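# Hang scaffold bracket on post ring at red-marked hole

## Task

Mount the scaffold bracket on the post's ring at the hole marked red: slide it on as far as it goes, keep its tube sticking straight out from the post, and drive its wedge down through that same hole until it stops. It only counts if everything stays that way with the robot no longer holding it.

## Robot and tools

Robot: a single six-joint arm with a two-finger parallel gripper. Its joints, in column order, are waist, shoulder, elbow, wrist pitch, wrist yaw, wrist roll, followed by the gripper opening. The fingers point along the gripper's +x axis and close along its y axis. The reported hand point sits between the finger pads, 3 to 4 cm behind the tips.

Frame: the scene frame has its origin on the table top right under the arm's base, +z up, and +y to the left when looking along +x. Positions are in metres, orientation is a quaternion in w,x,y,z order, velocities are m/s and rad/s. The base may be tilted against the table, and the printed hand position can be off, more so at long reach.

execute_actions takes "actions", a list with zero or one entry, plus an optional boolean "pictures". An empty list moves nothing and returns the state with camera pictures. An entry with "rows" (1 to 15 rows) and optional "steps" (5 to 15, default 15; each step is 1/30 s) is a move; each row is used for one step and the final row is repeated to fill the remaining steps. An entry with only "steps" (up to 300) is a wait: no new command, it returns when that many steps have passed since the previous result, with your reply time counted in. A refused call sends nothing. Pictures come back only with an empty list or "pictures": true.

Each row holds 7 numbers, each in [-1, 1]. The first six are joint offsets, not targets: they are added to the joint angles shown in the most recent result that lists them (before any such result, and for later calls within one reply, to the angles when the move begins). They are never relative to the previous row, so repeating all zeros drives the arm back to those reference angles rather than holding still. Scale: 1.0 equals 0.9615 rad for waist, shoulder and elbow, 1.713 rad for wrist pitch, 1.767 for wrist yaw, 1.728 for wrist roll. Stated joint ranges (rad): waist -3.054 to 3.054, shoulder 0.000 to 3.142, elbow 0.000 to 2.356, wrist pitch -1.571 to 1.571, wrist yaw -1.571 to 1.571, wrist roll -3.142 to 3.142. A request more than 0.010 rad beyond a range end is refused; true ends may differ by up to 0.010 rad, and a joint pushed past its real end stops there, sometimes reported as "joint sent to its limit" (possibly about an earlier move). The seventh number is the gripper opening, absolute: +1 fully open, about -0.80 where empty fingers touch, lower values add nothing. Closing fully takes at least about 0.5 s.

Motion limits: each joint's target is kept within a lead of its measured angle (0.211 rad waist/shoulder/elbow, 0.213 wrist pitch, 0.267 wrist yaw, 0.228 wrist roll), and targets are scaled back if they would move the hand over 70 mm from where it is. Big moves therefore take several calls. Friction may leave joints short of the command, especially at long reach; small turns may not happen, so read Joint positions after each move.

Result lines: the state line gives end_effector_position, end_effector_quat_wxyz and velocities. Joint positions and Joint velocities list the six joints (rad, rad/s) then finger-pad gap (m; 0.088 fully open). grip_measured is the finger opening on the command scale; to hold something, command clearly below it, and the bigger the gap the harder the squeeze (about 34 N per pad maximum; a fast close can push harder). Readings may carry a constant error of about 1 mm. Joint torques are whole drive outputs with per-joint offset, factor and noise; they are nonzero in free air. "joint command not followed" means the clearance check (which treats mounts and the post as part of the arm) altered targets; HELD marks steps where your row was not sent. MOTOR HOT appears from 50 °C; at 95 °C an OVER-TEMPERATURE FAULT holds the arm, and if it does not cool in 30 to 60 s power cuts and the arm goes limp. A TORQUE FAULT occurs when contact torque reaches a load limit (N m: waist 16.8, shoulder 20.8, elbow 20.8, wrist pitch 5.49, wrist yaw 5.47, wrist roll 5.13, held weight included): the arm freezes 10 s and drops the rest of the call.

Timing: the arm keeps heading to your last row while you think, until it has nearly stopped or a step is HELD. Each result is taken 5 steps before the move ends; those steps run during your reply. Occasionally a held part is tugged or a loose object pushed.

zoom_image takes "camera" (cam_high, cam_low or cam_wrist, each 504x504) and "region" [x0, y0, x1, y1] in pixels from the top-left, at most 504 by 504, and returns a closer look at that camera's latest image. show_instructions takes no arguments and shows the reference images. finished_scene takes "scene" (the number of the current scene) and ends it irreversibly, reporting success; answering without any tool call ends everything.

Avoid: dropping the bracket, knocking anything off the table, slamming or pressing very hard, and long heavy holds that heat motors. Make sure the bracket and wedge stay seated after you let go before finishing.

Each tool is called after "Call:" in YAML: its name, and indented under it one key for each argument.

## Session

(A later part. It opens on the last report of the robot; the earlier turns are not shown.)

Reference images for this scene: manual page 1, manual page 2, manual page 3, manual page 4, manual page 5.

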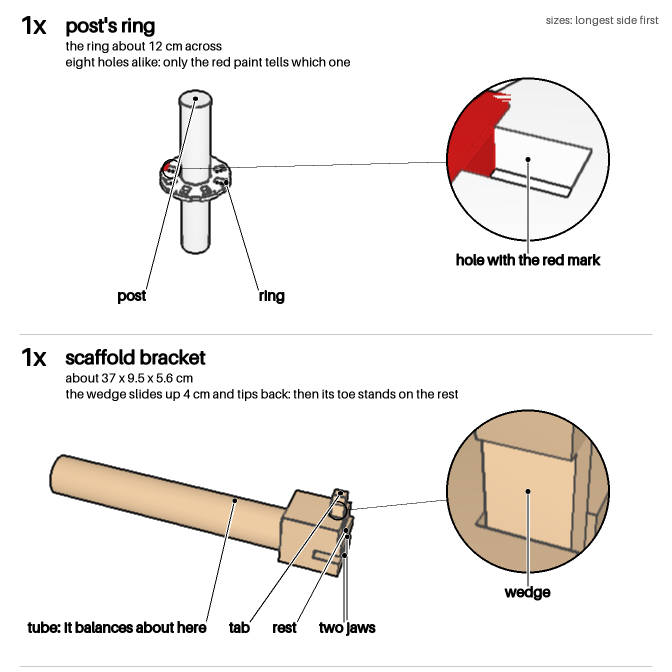

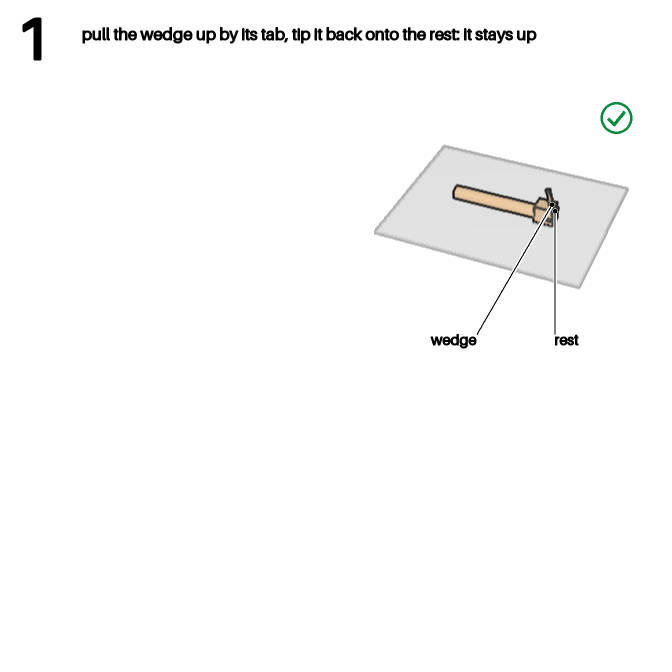

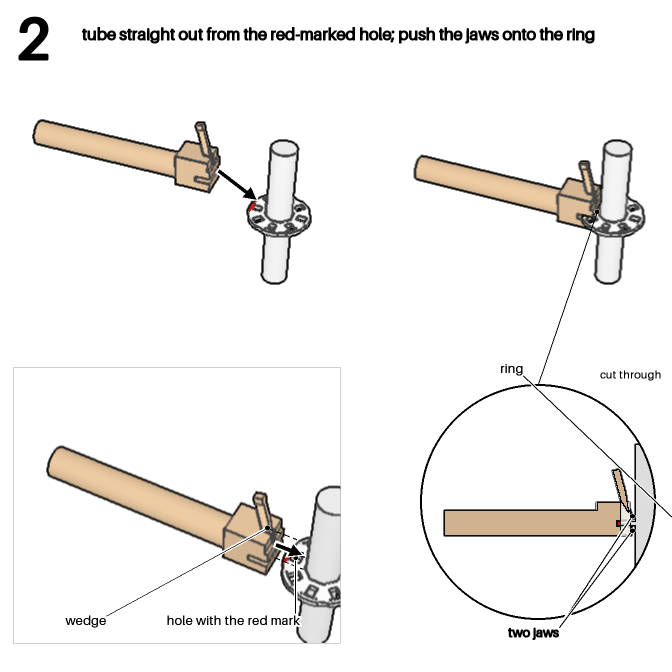

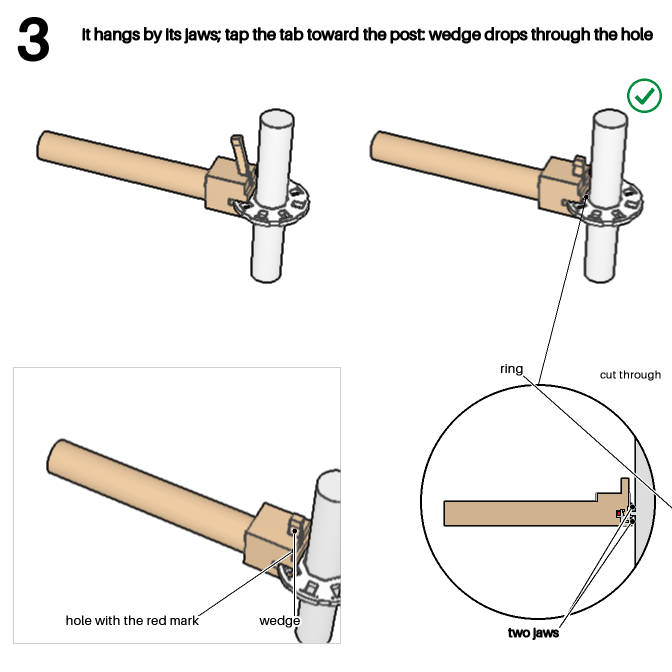

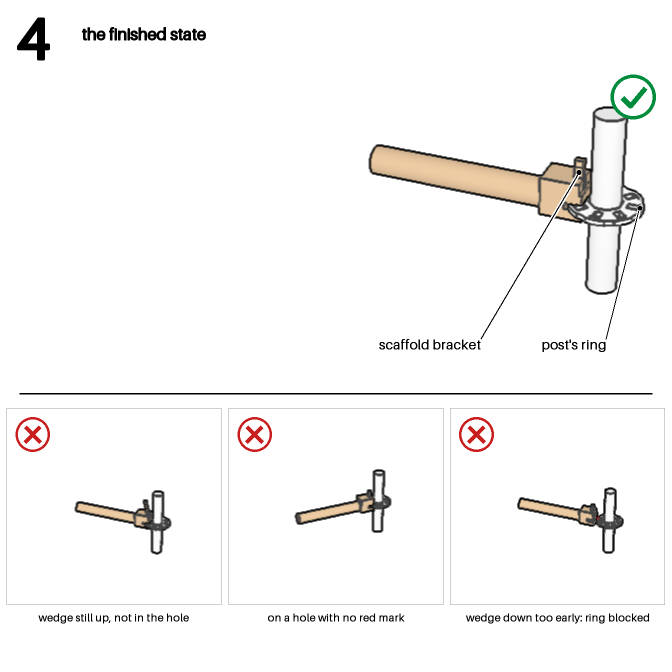

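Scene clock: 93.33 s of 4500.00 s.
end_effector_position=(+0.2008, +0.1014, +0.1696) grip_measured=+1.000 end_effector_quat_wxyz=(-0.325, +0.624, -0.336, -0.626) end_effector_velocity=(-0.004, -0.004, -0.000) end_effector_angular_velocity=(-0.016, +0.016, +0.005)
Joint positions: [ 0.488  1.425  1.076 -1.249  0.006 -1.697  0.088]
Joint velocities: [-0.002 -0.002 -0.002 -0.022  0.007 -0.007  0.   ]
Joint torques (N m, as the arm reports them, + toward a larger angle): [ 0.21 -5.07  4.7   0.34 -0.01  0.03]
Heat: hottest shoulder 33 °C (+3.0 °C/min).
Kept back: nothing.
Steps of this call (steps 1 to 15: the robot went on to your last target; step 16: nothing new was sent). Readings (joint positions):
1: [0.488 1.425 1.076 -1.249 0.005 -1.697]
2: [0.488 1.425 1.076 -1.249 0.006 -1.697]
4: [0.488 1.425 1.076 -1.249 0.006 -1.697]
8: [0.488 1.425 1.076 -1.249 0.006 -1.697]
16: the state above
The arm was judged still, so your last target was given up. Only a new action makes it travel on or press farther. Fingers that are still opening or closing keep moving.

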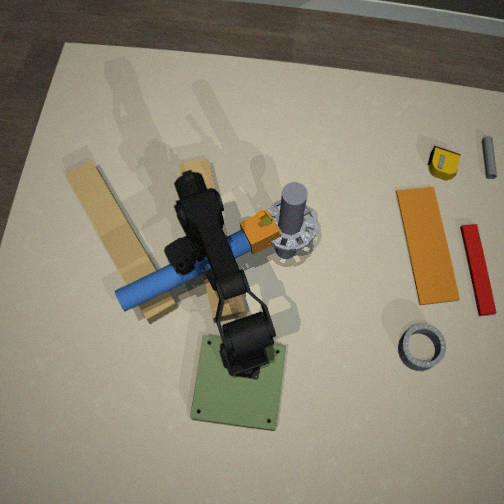

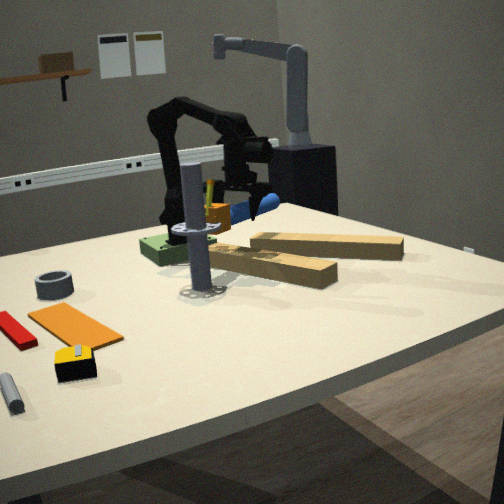

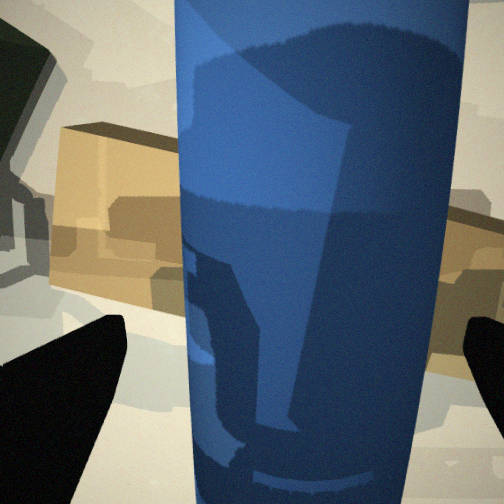

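Call:
execute_actions:
  actions:
    - {"rows": [[0,0.0135,0.357,-0.175,0,0,1]], "steps": 15}

Scene clock: 94.30 s of 4500.00 s.
end_effector_position=(+0.2048, +0.1035, +0.2519) grip_measured=+1.000 end_effector_quat_wxyz=(-0.337, +0.632, -0.325, -0.617) end_effector_velocity=(-0.006, -0.002, -0.001) end_effector_angular_velocity=(-0.019, +0.053, +0.005)
Joint positions: [ 0.488  1.43   1.408 -1.535  0.006 -1.697  0.088]
Joint velocities: [-0.002  0.022  0.017 -0.051 -0.007 -0.007  0.   ]
Joint torques (N m, as the arm reports them, + toward a larger angle): [-0.02 -4.18  5.13  0.2  -0.13 -0.01]
Heat: hottest shoulder 33 °C (+3.0 °C/min).
Steps of this call (steps 1 to 19: nothing new was sent; steps 20 to 29: the first 10 steps of this action). Readings (joint positions):
20: [0.488 1.430 1.105 -1.294 0.006 -1.697]
21: [0.488 1.443 1.155 -1.371 0.006 -1.697]
23: [0.488 1.446 1.269 -1.456 0.006 -1.697]
27: [0.488 1.431 1.400 -1.524 0.006 -1.697]
29: the state above

Call:
execute_actions:
  actions:
    - {"rows": [[-0.396,-0.006,0.1,0.013,0,-0.22,-0.9]], "steps": 15}
  pictures: true

Scene clock: 95.10 s of 4500.00 s.
end_effector_position=(+0.2456, +0.0224, +0.2757) grip_measured=-0.150 end_effector_quat_wxyz=(-0.358, +0.663, -0.308, -0.581) end_effector_velocity=(+0.003, -0.017, +0.000) end_effector_angular_velocity=(-0.001, -0.006, +0.104)
Joint positions: [ 0.117  1.428  1.497 -1.516  0.009 -2.06   0.032]
Joint velocities: [-0.081 -0.002 -0.002  0.007 -0.022 -0.183 -0.175]
Joint torques (N m, as the arm reports them, + toward a larger angle): [-0.03 -5.41  5.21  0.85 -0.27 -0.07]
Heat: hottest shoulder 33 °C (+3.0 °C/min).
Steps of this call (steps 1 to 5: the last 5 steps of your previous action; steps 6 to 14: the robot went on to your last target; steps 15 to 24: the first 10 steps of this action). Readings (joint positions):
15: [0.468 1.433 1.422 -1.547 -0.005 -1.749]
16: [0.414 1.435 1.440 -1.538 -0.005 -1.818]
18: [0.289 1.435 1.476 -1.517 0.001 -1.941]
22: [0.129 1.428 1.497 -1.516 0.009 -2.044]
24: the state above

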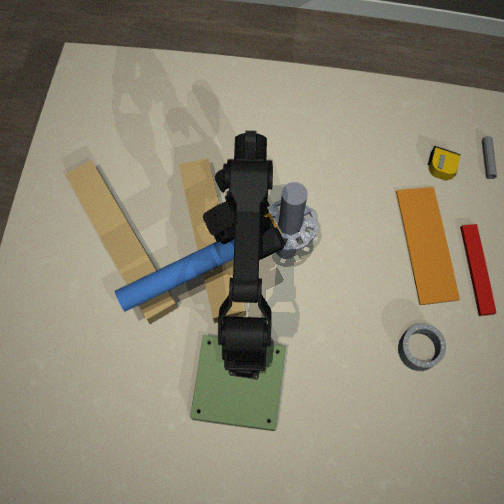

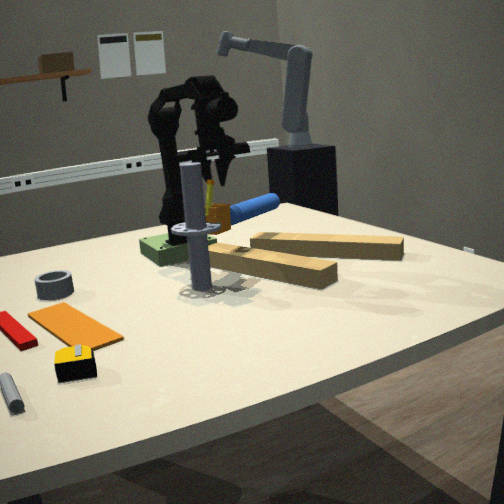

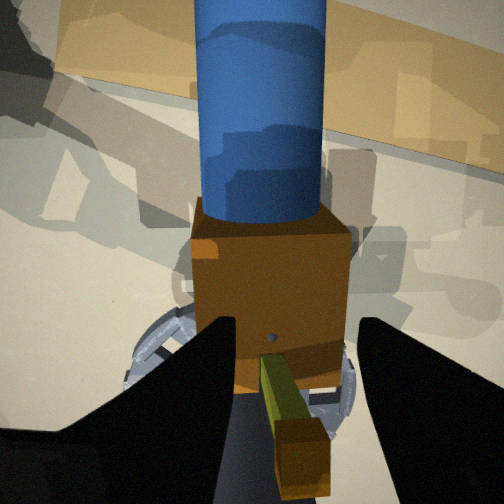

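Call:
zoom_image:
  camera: "cam_low"
  region: [140, 120, 300, 260]

Call:
execute_actions:
  actions: []
  pictures: true

Region (140, 120, 300, 260) of cam_low's 504x504 image, scaled by 3.150, with more detail than that image has; it fills the top 441 rows of this view, and the rest is white.

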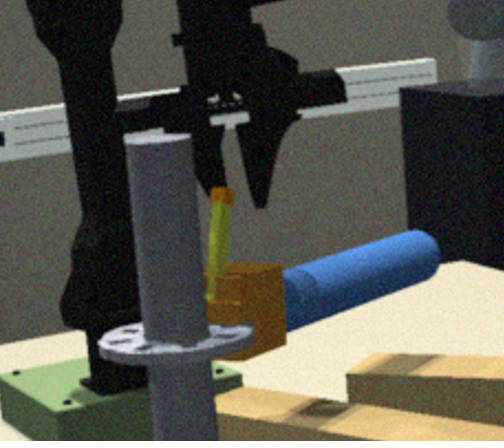

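Scene clock: 95.40 s of 4500.00 s.
end_effector_position=(+0.2458, +0.0208, +0.2758) grip_measured=-0.785 end_effector_quat_wxyz=(-0.355, +0.665, -0.306, -0.582) end_effector_velocity=(-0.003, +0.003, -0.002) end_effector_angular_velocity=(+0.032, +0.015, +0.019)
Joint positions: [ 0.11   1.428  1.497 -1.516  0.009 -2.074  0.001]
Joint velocities: [-0.007 -0.002 -0.007 -0.007 -0.037 -0.022  0.   ]
Joint torques (N m, as the arm reports them, + toward a larger angle): [-0.25 -5.4   5.23  0.91 -0.25 -0.06]
Heat: hottest shoulder 33 °C (+3.0 °C/min).
Kept back: nothing.
Steps of this call (steps 1 to 5: the last 5 steps of your previous action; steps 6 to 9: the robot went on to your last target). Readings (joint positions):
1: [0.115 1.428 1.497 -1.516 0.009 -2.065]
2: [0.113 1.428 1.497 -1.516 0.009 -2.068]
4: [0.112 1.428 1.497 -1.516 0.009 -2.071]
8: [0.110 1.428 1.497 -1.516 0.009 -2.074]
9: the state above

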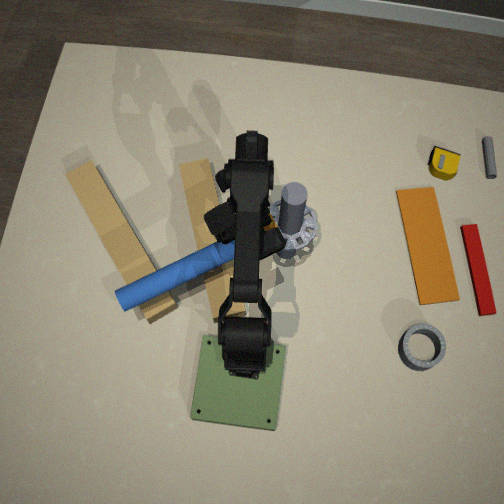

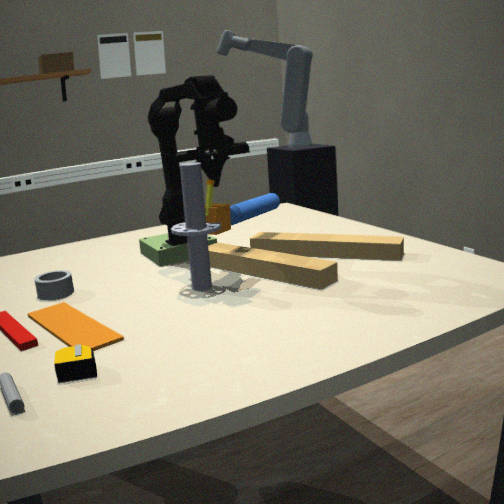

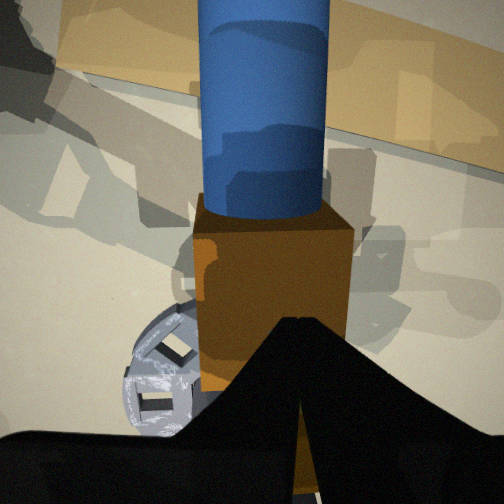

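Call:
execute_actions:
  actions:
    - {"rows": [[-0.06,0.025,0.03,0,0,-0.033,-0.9],[-0.125,0.05,0.06,0,0,-0.067,-0.9]], "steps": 15}
  pictures: true

Scene clock: 96.30 s of 4500.00 s.
end_effector_position=(+0.2568, -0.0015, +0.2783) grip_measured=-0.785 end_effector_quat_wxyz=(-0.354, +0.665, -0.300, -0.585) end_effector_velocity=(-0.003, +0.001, -0.005) end_effector_angular_velocity=(-0.001, +0.040, +0.064)
Joint positions: [ 0.009  1.468  1.542 -1.522 -0.011 -2.184  0.001]
Joint velocities: [-0.002  0.017 -0.002 -0.022 -0.007 -0.066 -0.   ]
Joint torques (N m, as the arm reports them, + toward a larger angle): [-1.86 -4.44  5.63  1.11  0.74 -0.09]
Heat: hottest shoulder 33 °C (+3.0 °C/min).
Steps of this call (steps 1 to 17: the robot went on to your last target; steps 18 to 27: the first 10 steps of this action). Readings (joint positions):
18: [0.104 1.430 1.500 -1.516 0.006 -2.088]
19: [0.085 1.437 1.510 -1.518 0.002 -2.115]
21: [0.034 1.450 1.536 -1.515 0.003 -2.154]
25: [0.009 1.465 1.542 -1.521 -0.010 -2.180]
27: the state above

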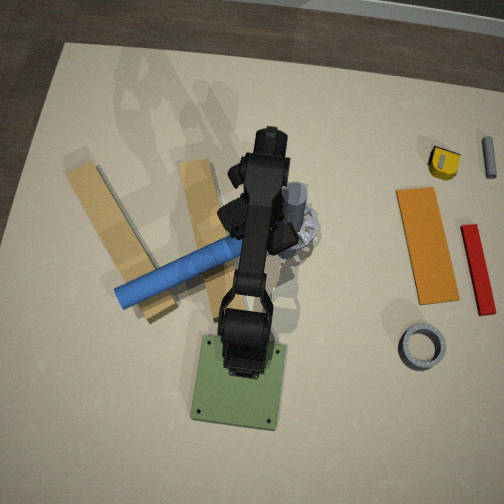

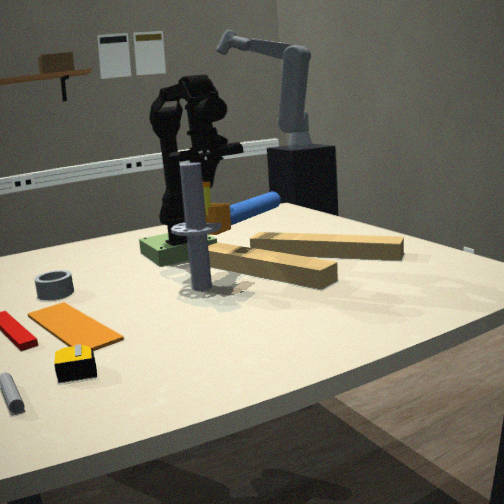

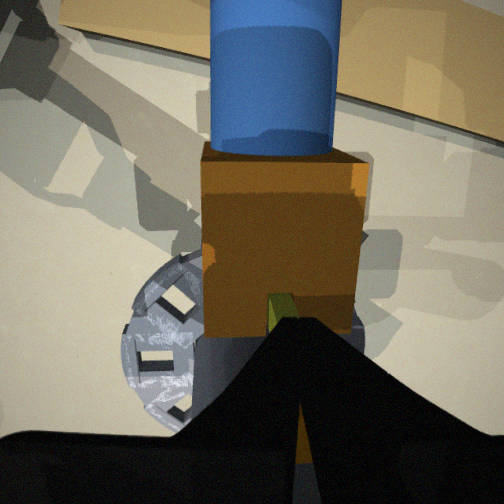

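Call:
execute_actions:
  actions:
    - {"rows": [[0.05,-0.02,-0.02,0,0,0.03,-0.9]], "steps": 12}
  pictures: true

Scene clock: 96.70 s of 4500.00 s.
end_effector_position=(+0.2538, +0.0089, +0.2788) grip_measured=-0.785 end_effector_quat_wxyz=(-0.356, +0.665, -0.300, -0.584) end_effector_velocity=(-0.006, +0.010, +0.002) end_effector_angular_velocity=(+0.027, -0.016, -0.006)
Joint positions: [ 0.052  1.456  1.534 -1.523 -0.007 -2.139  0.001]
Joint velocities: [ 0.027 -0.032 -0.022  0.007 -0.022  0.037 -0.   ]
Joint torques (N m, as the arm reports them, + toward a larger angle): [ 0.21 -5.94  3.61  0.76 -0.28  0.05]
Heat: hottest shoulder 33 °C (+3.0 °C/min).
Steps of this call (steps 1 to 5: the last 5 steps of your previous action; steps 6 to 12: the first 7 steps of this action). Readings (joint positions):
6: [0.013 1.467 1.541 -1.522 -0.009 -2.177]
7: [0.024 1.466 1.539 -1.523 -0.007 -2.164]
9: [0.043 1.461 1.536 -1.523 -0.006 -2.148]
12: the state above

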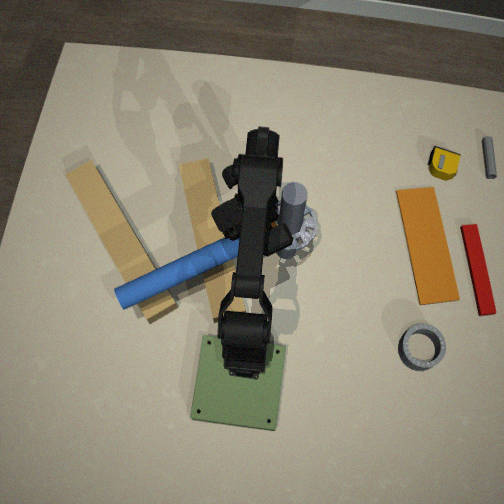

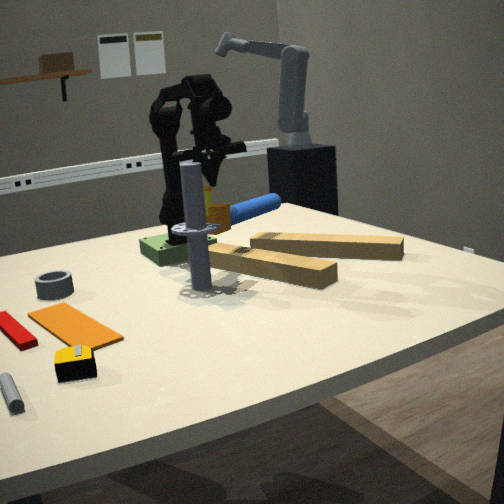

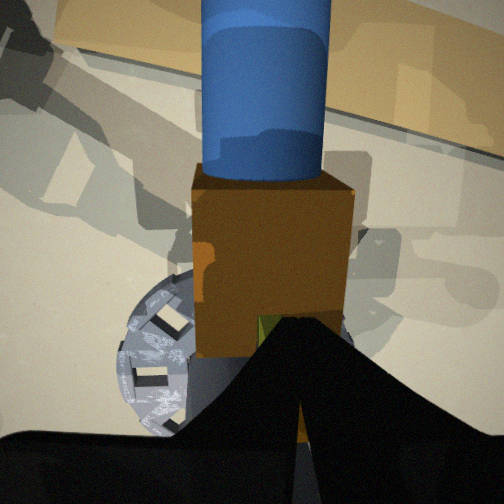

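The wedge seems to be dropping. Check again.

Call:
execute_actions:
  actions: []
  pictures: true

Call:
zoom_image:
  camera: "cam_low"
  region: [140, 120, 300, 260]

Scene clock: 96.87 s of 4500.00 s.
end_effector_position=(+0.2534, +0.0094, +0.2785) grip_measured=-0.785 end_effector_quat_wxyz=(-0.357, +0.664, -0.301, -0.584) end_effector_velocity=(-0.006, +0.004, -0.002) end_effector_angular_velocity=(+0.022, +0.028, -0.002)
Joint positions: [ 0.054  1.456  1.532 -1.523 -0.008 -2.135  0.001]
Joint velocities: [ 0.002 -0.002 -0.007 -0.022 -0.022  0.007  0.   ]
Joint torques (N m, as the arm reports them, + toward a larger angle): [ 0.24 -5.98  3.72  0.74 -0.27  0.06]
Heat: hottest shoulder 33 °C (+3.0 °C/min).
Kept back: nothing.
Steps of this call (steps 1 to 5: the last 5 steps of your previous action). Readings (joint positions):
1: [0.053 1.456 1.534 -1.523 -0.007 -2.138]
2: [0.053 1.456 1.533 -1.523 -0.007 -2.137]
4: [0.054 1.456 1.533 -1.523 -0.008 -2.135]
5: the state above

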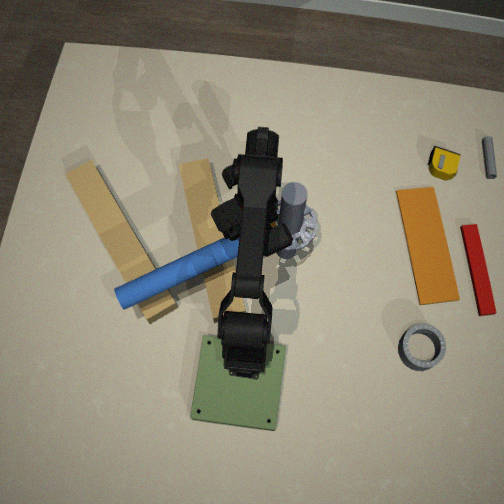

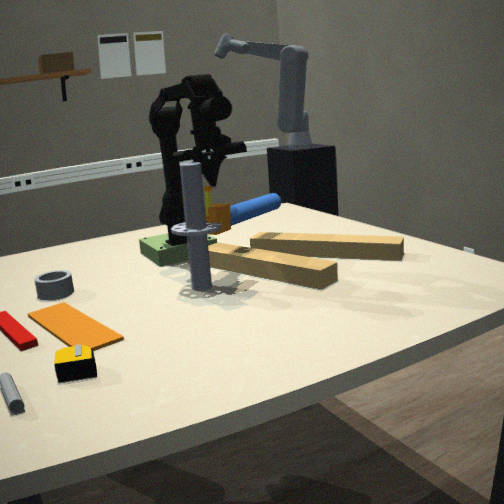

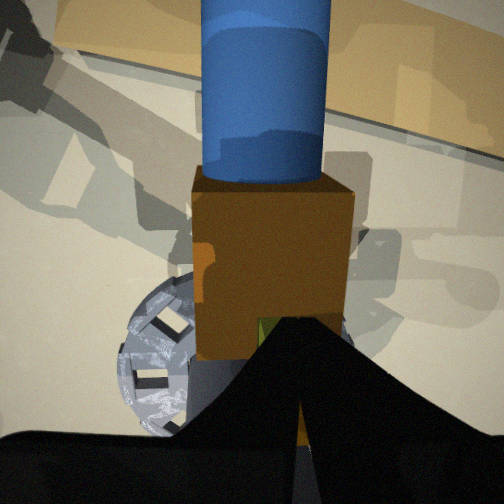

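Region (140, 120, 300, 260) of cam_low's 504x504 image, scaled by 3.150, with more detail than that image has; it fills the top 441 rows of this view, and the rest is white.

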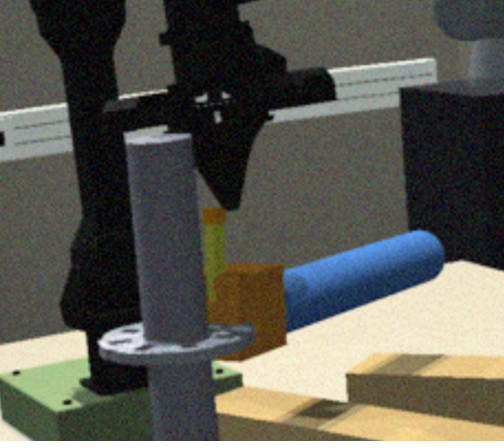

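Call:
execute_actions:
  actions:
    - {"rows": [[0,0,0.04,-0.015,0,0,-0.9],[-0.03,0.01,0.05,-0.015,0,-0.02,-0.9],[-0.103,0.036,0.067,-0.015,0,-0.057,-0.9]], "steps": 15}
  pictures: true

Scene clock: 97.53 s of 4500.00 s.
end_effector_position=(+0.2591, -0.0151, +0.2862) grip_measured=-0.785 end_effector_quat_wxyz=(-0.355, +0.667, -0.304, -0.579) end_effector_velocity=(+0.006, +0.001, -0.007) end_effector_angular_velocity=(+0.014, +0.020, +0.061)
Joint positions: [-0.041  1.482  1.587 -1.545 -0.009 -2.227  0.001]
Joint velocities: [-0.007  0.032  0.002  0.007 -0.022 -0.066 -0.   ]
Joint torques (N m, as the arm reports them, + toward a larger angle): [-0.16 -4.74  5.29  0.46 -0.09 -0.08]
Heat: hottest shoulder 32 °C (+2.0 °C/min).
Steps of this call (steps 1 to 10: the robot went on to your last target; steps 11 to 20: the first 10 steps of this action). Readings (joint positions):
11: [0.054 1.456 1.535 -1.526 -0.008 -2.134]
12: [0.052 1.457 1.542 -1.533 -0.008 -2.141]
14: [0.015 1.466 1.566 -1.542 -0.012 -2.185]
18: [-0.039 1.479 1.586 -1.543 -0.008 -2.221]
20: the state above

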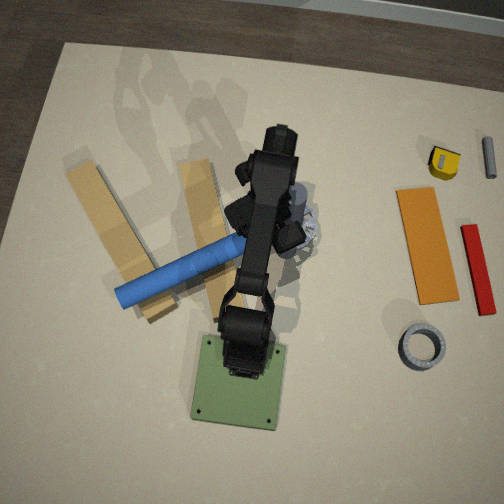

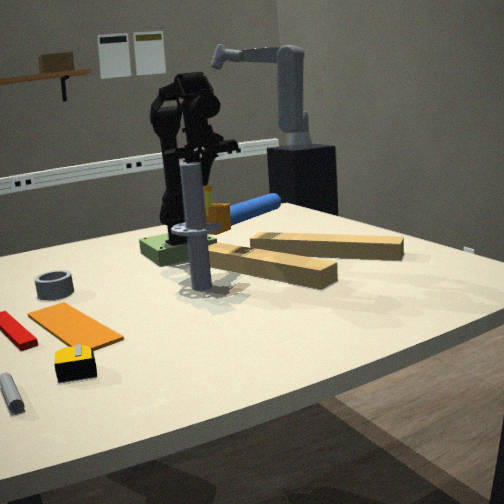

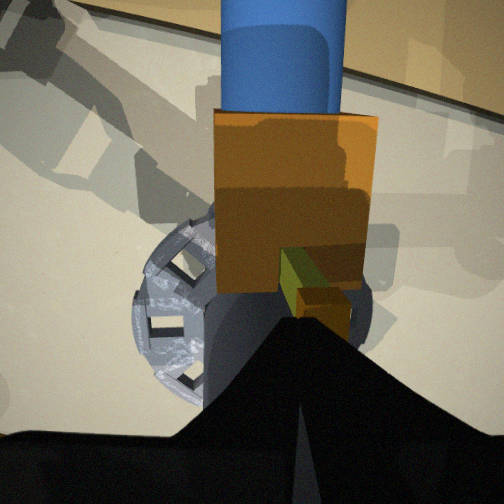

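Call:
execute_actions:
  actions:
    - {"rows": [[0.012,0.026,0.02,0.0,0,0.01,-0.9],[0.012,0.03,0.0,0.01,0,0.01,-0.9],[0.012,0.034,-0.03,0.035,0,0.01,-0.9],[0.012,0.036,-0.06,0.05,0,0.01,-0.9]], "steps": 15}
  pictures: true

Scene clock: 98.30 s of 4500.00 s.
end_effector_position=(+0.2661, -0.0161, +0.2819) grip_measured=-0.785 end_effector_quat_wxyz=(-0.359, +0.675, -0.306, -0.568) end_effector_velocity=(-0.003, +0.001, -0.001) end_effector_angular_velocity=(+0.005, -0.017, +0.006)
Joint positions: [-0.037  1.481  1.565 -1.498  0.003 -2.213  0.001]
Joint velocities: [-0.002 -0.027 -0.032  0.022 -0.007 -0.007  0.   ]
Joint torques (N m, as the arm reports them, + toward a larger angle): [ 0.65 -1.01  1.6   3.19 -0.63  0.07]
Heat: hottest shoulder 32 °C (+2.0 °C/min).
Steps of this call (steps 1 to 5: the last 5 steps of your previous action; steps 6 to 13: the robot went on to your last target; steps 14 to 23: the first 10 steps of this action). Readings (joint positions):
14: [-0.042 1.485 1.590 -1.547 -0.009 -2.229]
15: [-0.040 1.489 1.592 -1.545 -0.009 -2.224]
17: [-0.036 1.493 1.583 -1.525 -0.004 -2.217]
21: [-0.036 1.483 1.567 -1.502 0.002 -2.214]
23: the state above

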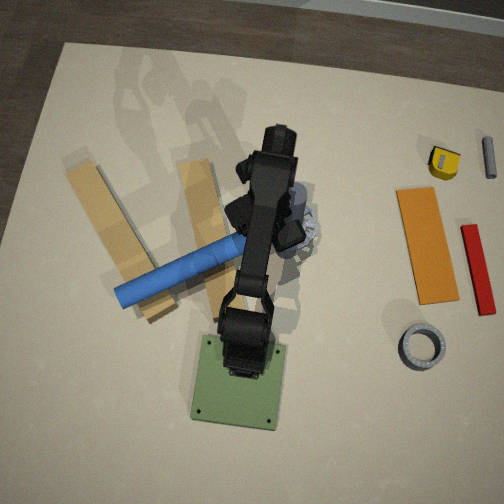

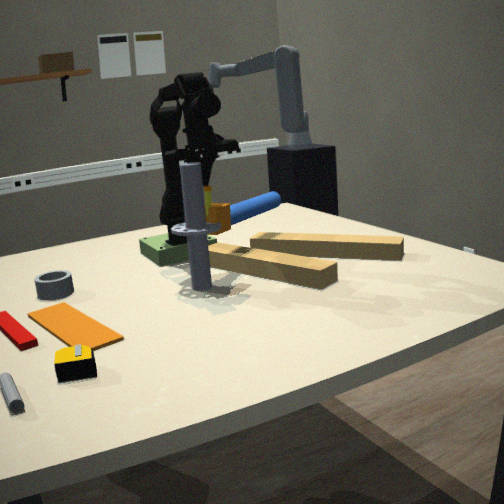

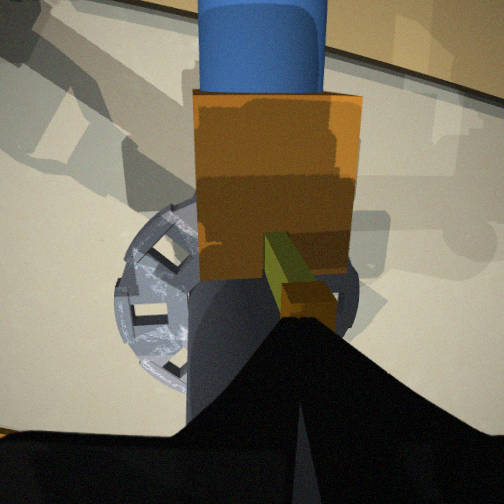

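Call:
execute_actions:
  actions:
    - {"rows": [[0,0.0,0.035,-0.027,0,0,-0.9],[0,0.0,0.035,-0.027,0,0,-0.9],[0,0.0,0.035,-0.027,0,0,-0.9],[0,0.0,0.035,-0.027,0,0,-0.9],[0.042,0.0,0.03,-0.027,0,0.013,-0.9]], "steps": 14}
  pictures: true

Scene clock: 99.63 s of 4500.00 s.
end_effector_position=(+0.2604, -0.0068, +0.2864) grip_measured=-0.785 end_effector_quat_wxyz=(-0.352, +0.672, -0.303, -0.577) end_effector_velocity=(-0.011, +0.025, -0.000) end_effector_angular_velocity=(-0.002, +0.046, +0.063)
Joint positions: [-0.003  1.479  1.584 -1.537  0.002 -2.196  0.001]
Joint velocities: [ 0.1   -0.002  0.002 -0.051  0.007  0.037 -0.   ]
Joint torques (N m, as the arm reports them, + toward a larger angle): [-0.09 -5.16  5.25  0.43 -0.1   0.04]
Heat: hottest shoulder 32 °C (+2.0 °C/min).
Steps of this call (steps 1 to 5: the last 5 steps of your previous action; steps 6 to 15: the robot went on to your last target; steps 16 to 31: nothing new was sent; steps 32 to 40: the first 9 steps of this action). Readings (joint positions):
32: [-0.038 1.475 1.568 -1.496 0.004 -2.212]
33: [-0.038 1.475 1.574 -1.503 0.003 -2.212]
35: [-0.038 1.479 1.581 -1.518 0.002 -2.212]
39: [-0.007 1.479 1.584 -1.536 0.002 -2.198]
40: the state above

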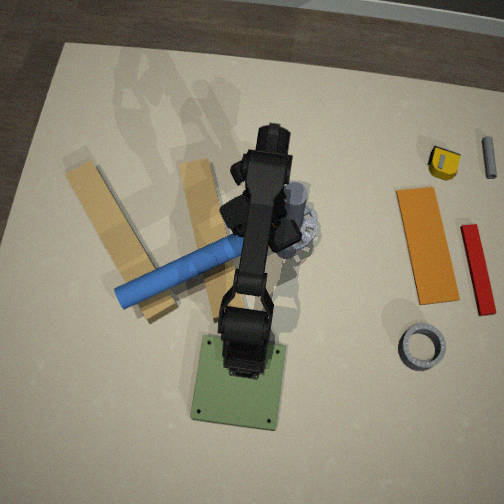

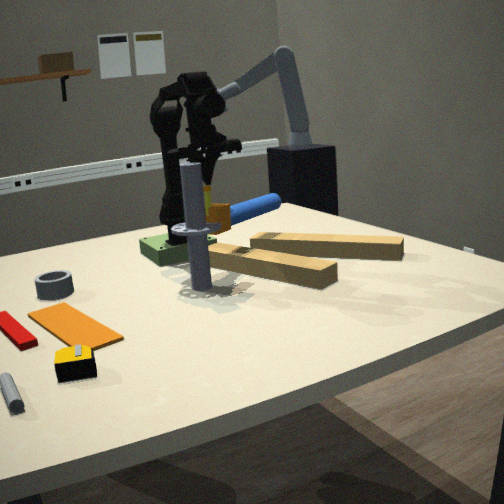

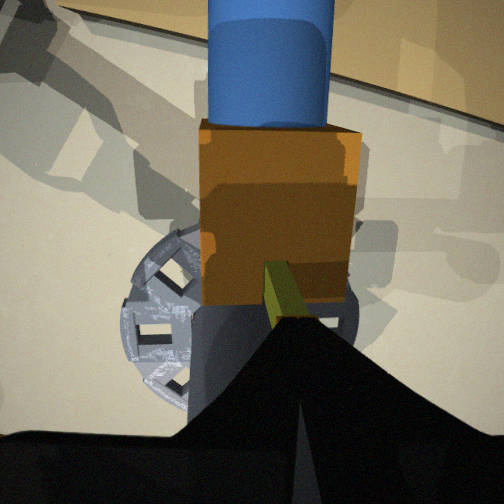

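Call:
execute_actions:
  actions:
    - {"rows": [[0.01,0.003,-0.03,0.018,0,0.015,-0.9],[0.01,0.005,-0.06,0.036,0,0.015,-0.9],[0.01,0.008,-0.09,0.054,0,0.015,-0.9],[0.01,0.01,-0.12,0.072,0,0.015,-0.9]], "steps": 15}
  pictures: true

Scene clock: 100.17 s of 4500.00 s.
end_effector_position=(+0.2639, -0.0062, +0.2801) grip_measured=-0.785 end_effector_quat_wxyz=(-0.364, +0.684, -0.300, -0.556) end_effector_velocity=(-0.001, +0.000, -0.002) end_effector_angular_velocity=(+0.014, -0.042, -0.037)
Joint positions: [ 0.002  1.441  1.517 -1.457  0.008 -2.174  0.001]
Joint velocities: [-0.002 -0.042 -0.051  0.051 -0.007  0.037 -0.   ]
Joint torques (N m, as the arm reports them, + toward a larger angle): [ 0.38  0.84  0.68  3.46 -0.38  0.08]
Heat: hottest shoulder 32 °C (+2.0 °C/min).
Steps of this call (steps 1 to 5: the last 5 steps of your previous action; step 6: the robot went on to your last target; steps 7 to 16: the first 10 steps of this action). Readings (joint positions):
7: [0.001 1.479 1.583 -1.538 0.002 -2.188]
8: [0.002 1.479 1.575 -1.524 0.002 -2.183]
10: [0.002 1.469 1.551 -1.498 0.004 -2.179]
14: [0.002 1.445 1.521 -1.461 0.008 -2.175]
16: the state above

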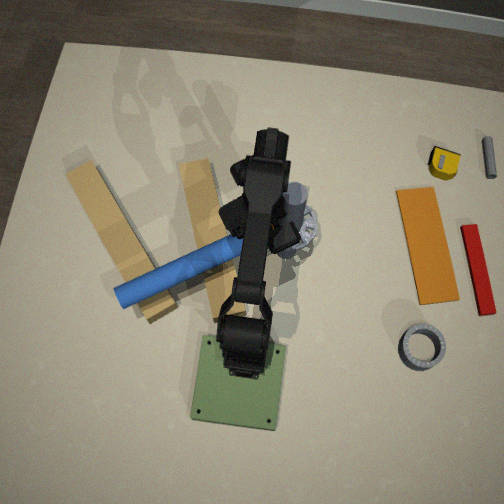

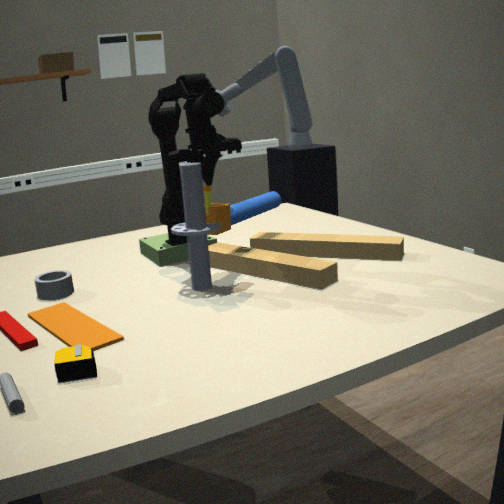

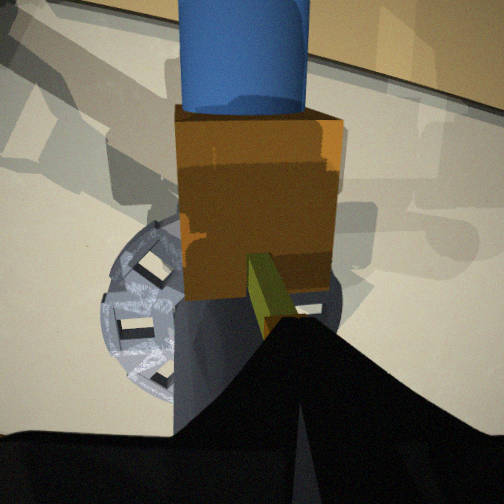

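Call:
execute_actions:
  actions:
    - {"rows": [[0,0.02,0.12,-0.055,0,0,-0.9],[0,0.02,0.12,-0.055,0,0,-0.9],[0,0.02,0.12,-0.055,0,0,-0.9],[0,0.02,0.12,-0.055,0,0,-0.9],[0,0.02,0.12,-0.055,0,0,-0.9],[0.1,-0.02,0.08,-0.04,0.05,0.05,-0.9],[0.2,-0.06,0.03,-0.02,0.11,0.11,-0.9],[0.3,-0.09,-0.04,0.0,0.16,0.16,-0.9],[0.4,-0.12,-0.11,0.019,0.21,0.21,-0.9]], "steps": 15}
  pictures: true

Scene clock: 102.10 s of 4500.00 s.
end_effector_position=(+0.2519, +0.0137, +0.2963) grip_measured=-0.785 end_effector_quat_wxyz=(-0.332, +0.729, -0.356, -0.481) end_effector_velocity=(-0.186, +0.245, -0.087) end_effector_angular_velocity=(-0.954, -0.273, +0.220)
Joint positions: [ 0.227  1.371  1.499 -1.464  0.259 -1.931  0.001]
Joint velocities: [ 1.873 -0.637 -1.013  0.081  1.341  1.414  0.   ]
Joint torques (N m, as the arm reports them, + toward a larger angle): [-0.1  -4.22  3.94  1.35  0.22  0.07]
Heat: hottest shoulder 32 °C (+2.0 °C/min).
Steps of this call (steps 1 to 5: the last 5 steps of your previous action; steps 6 to 15: the robot went on to your last target; steps 16 to 48: nothing new was sent; steps 49 to 58: the first 10 steps of this action). Readings (joint positions):
49: [0.002 1.437 1.531 -1.461 0.008 -2.172]
50: [0.002 1.448 1.556 -1.476 0.007 -2.172]
52: [0.002 1.463 1.591 -1.510 0.007 -2.172]
56: [0.100 1.422 1.573 -1.498 0.139 -2.049]
58: the state above

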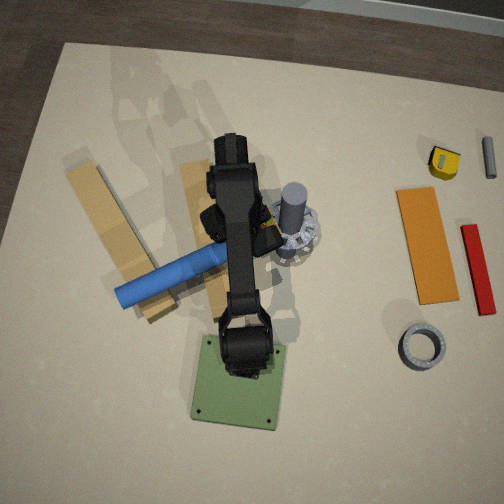

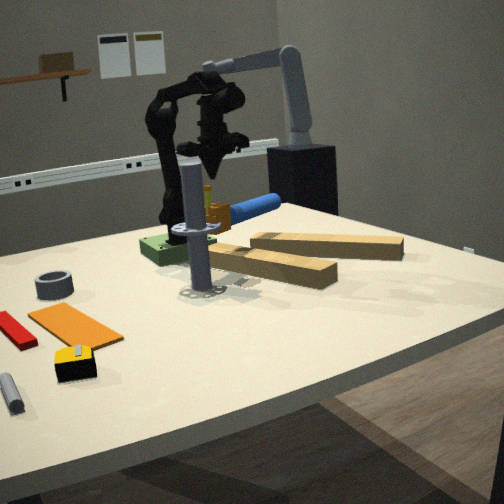

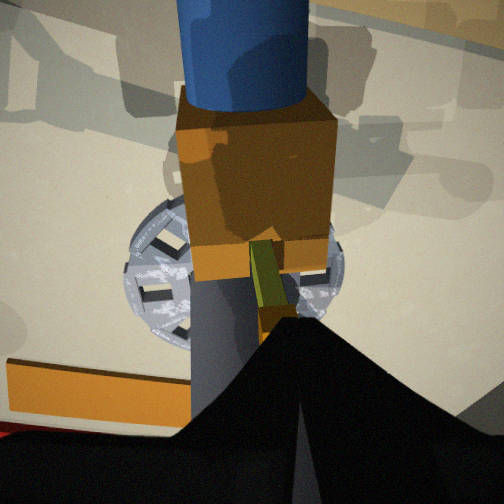

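Call:
execute_actions:
  actions: []
  pictures: true

Scene clock: 102.27 s of 4500.00 s.
end_effector_position=(+0.2449, +0.0349, +0.2893) grip_measured=-0.785 end_effector_quat_wxyz=(-0.309, +0.755, -0.353, -0.459) end_effector_velocity=(-0.010, -0.001, -0.013) end_effector_angular_velocity=(-0.188, -0.078, -0.096)
Joint positions: [ 0.372  1.339  1.428 -1.433  0.355 -1.831  0.001]
Joint velocities: [ 0.159 -0.037 -0.125  0.022  0.256  0.212 -0.   ]
Joint torques (N m, as the arm reports them, + toward a larger angle): [-0.06 -5.47  3.98  1.1   0.31  0.07]
Heat: hottest shoulder 32 °C (+2.0 °C/min).
Kept back: nothing.
Steps of this call (steps 1 to 5: the last 5 steps of your previous action). Readings (joint positions):
1: [0.284 1.355 1.471 -1.460 0.292 -1.894]
2: [0.325 1.346 1.452 -1.450 0.315 -1.870]
4: [0.365 1.340 1.433 -1.435 0.346 -1.840]
5: the state above

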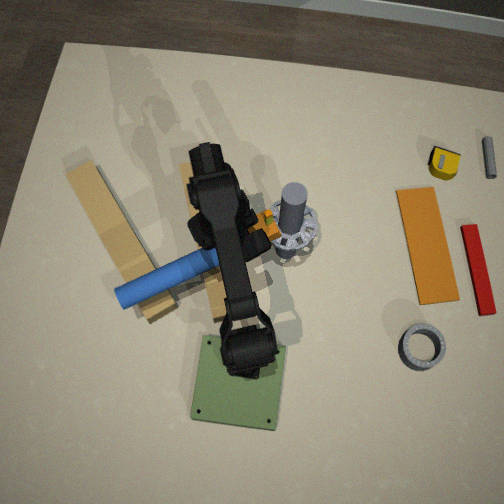

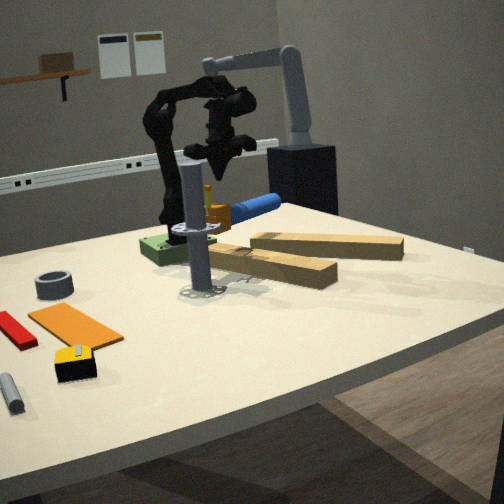

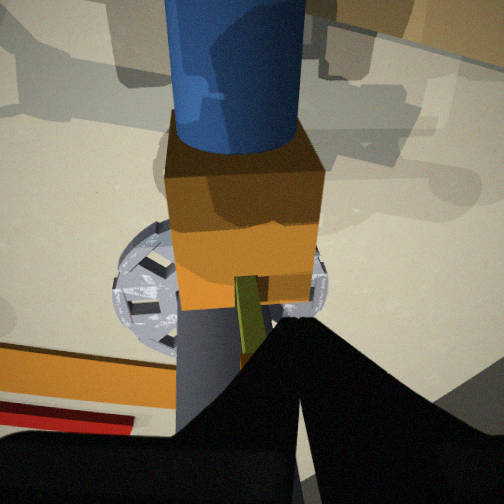

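Call:
execute_actions:
  actions:
    - {"rows": [[-0.05,0.01,0.03,-0.01,0,-0.03,-0.9],[-0.10,0.022,0.045,-0.01,0,-0.055,-0.9],[-0.15,0.032,0.055,-0.01,0,-0.081,-0.9]], "steps": 15}
  pictures: true

Scene clock: 103.17 s of 4500.00 s.
end_effector_position=(+0.2531, +0.0009, +0.2959) grip_measured=-0.785 end_effector_quat_wxyz=(-0.293, +0.751, -0.374, -0.459) end_effector_velocity=(-0.001, -0.002, +0.000) end_effector_angular_velocity=(+0.008, +0.043, +0.055)
Joint positions: [ 0.234  1.362  1.471 -1.446  0.36  -1.963  0.001]
Joint velocities: [-0.027  0.012  0.022 -0.022 -0.037 -0.081 -0.   ]
Joint torques (N m, as the arm reports them, + toward a larger angle): [-0.28 -3.9   5.34  0.68 -0.01 -0.07]
Heat: hottest shoulder 31 °C (+1.0 °C/min).
Steps of this call (steps 1 to 17: the robot went on to your last target; steps 18 to 27: the first 10 steps of this action). Readings (joint positions):
18: [0.379 1.332 1.423 -1.429 0.371 -1.827]
19: [0.359 1.337 1.431 -1.435 0.365 -1.854]
21: [0.293 1.350 1.453 -1.440 0.362 -1.913]
25: [0.237 1.361 1.469 -1.446 0.361 -1.957]
27: the state above

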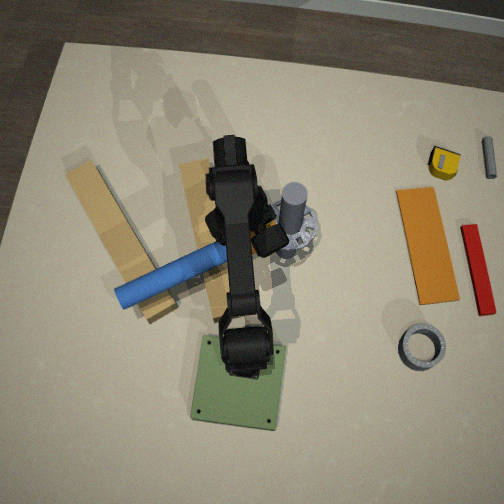

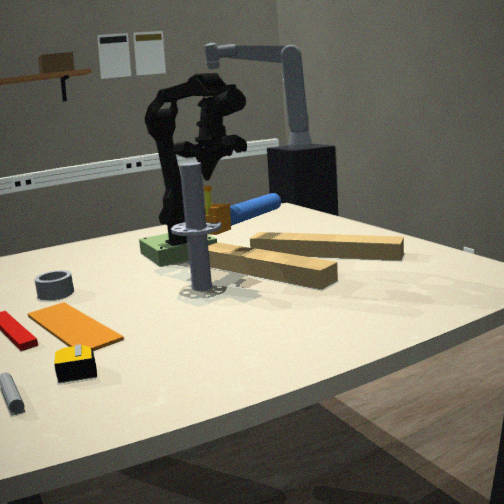

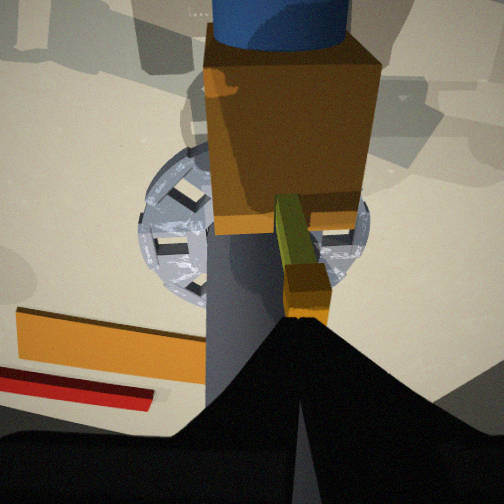

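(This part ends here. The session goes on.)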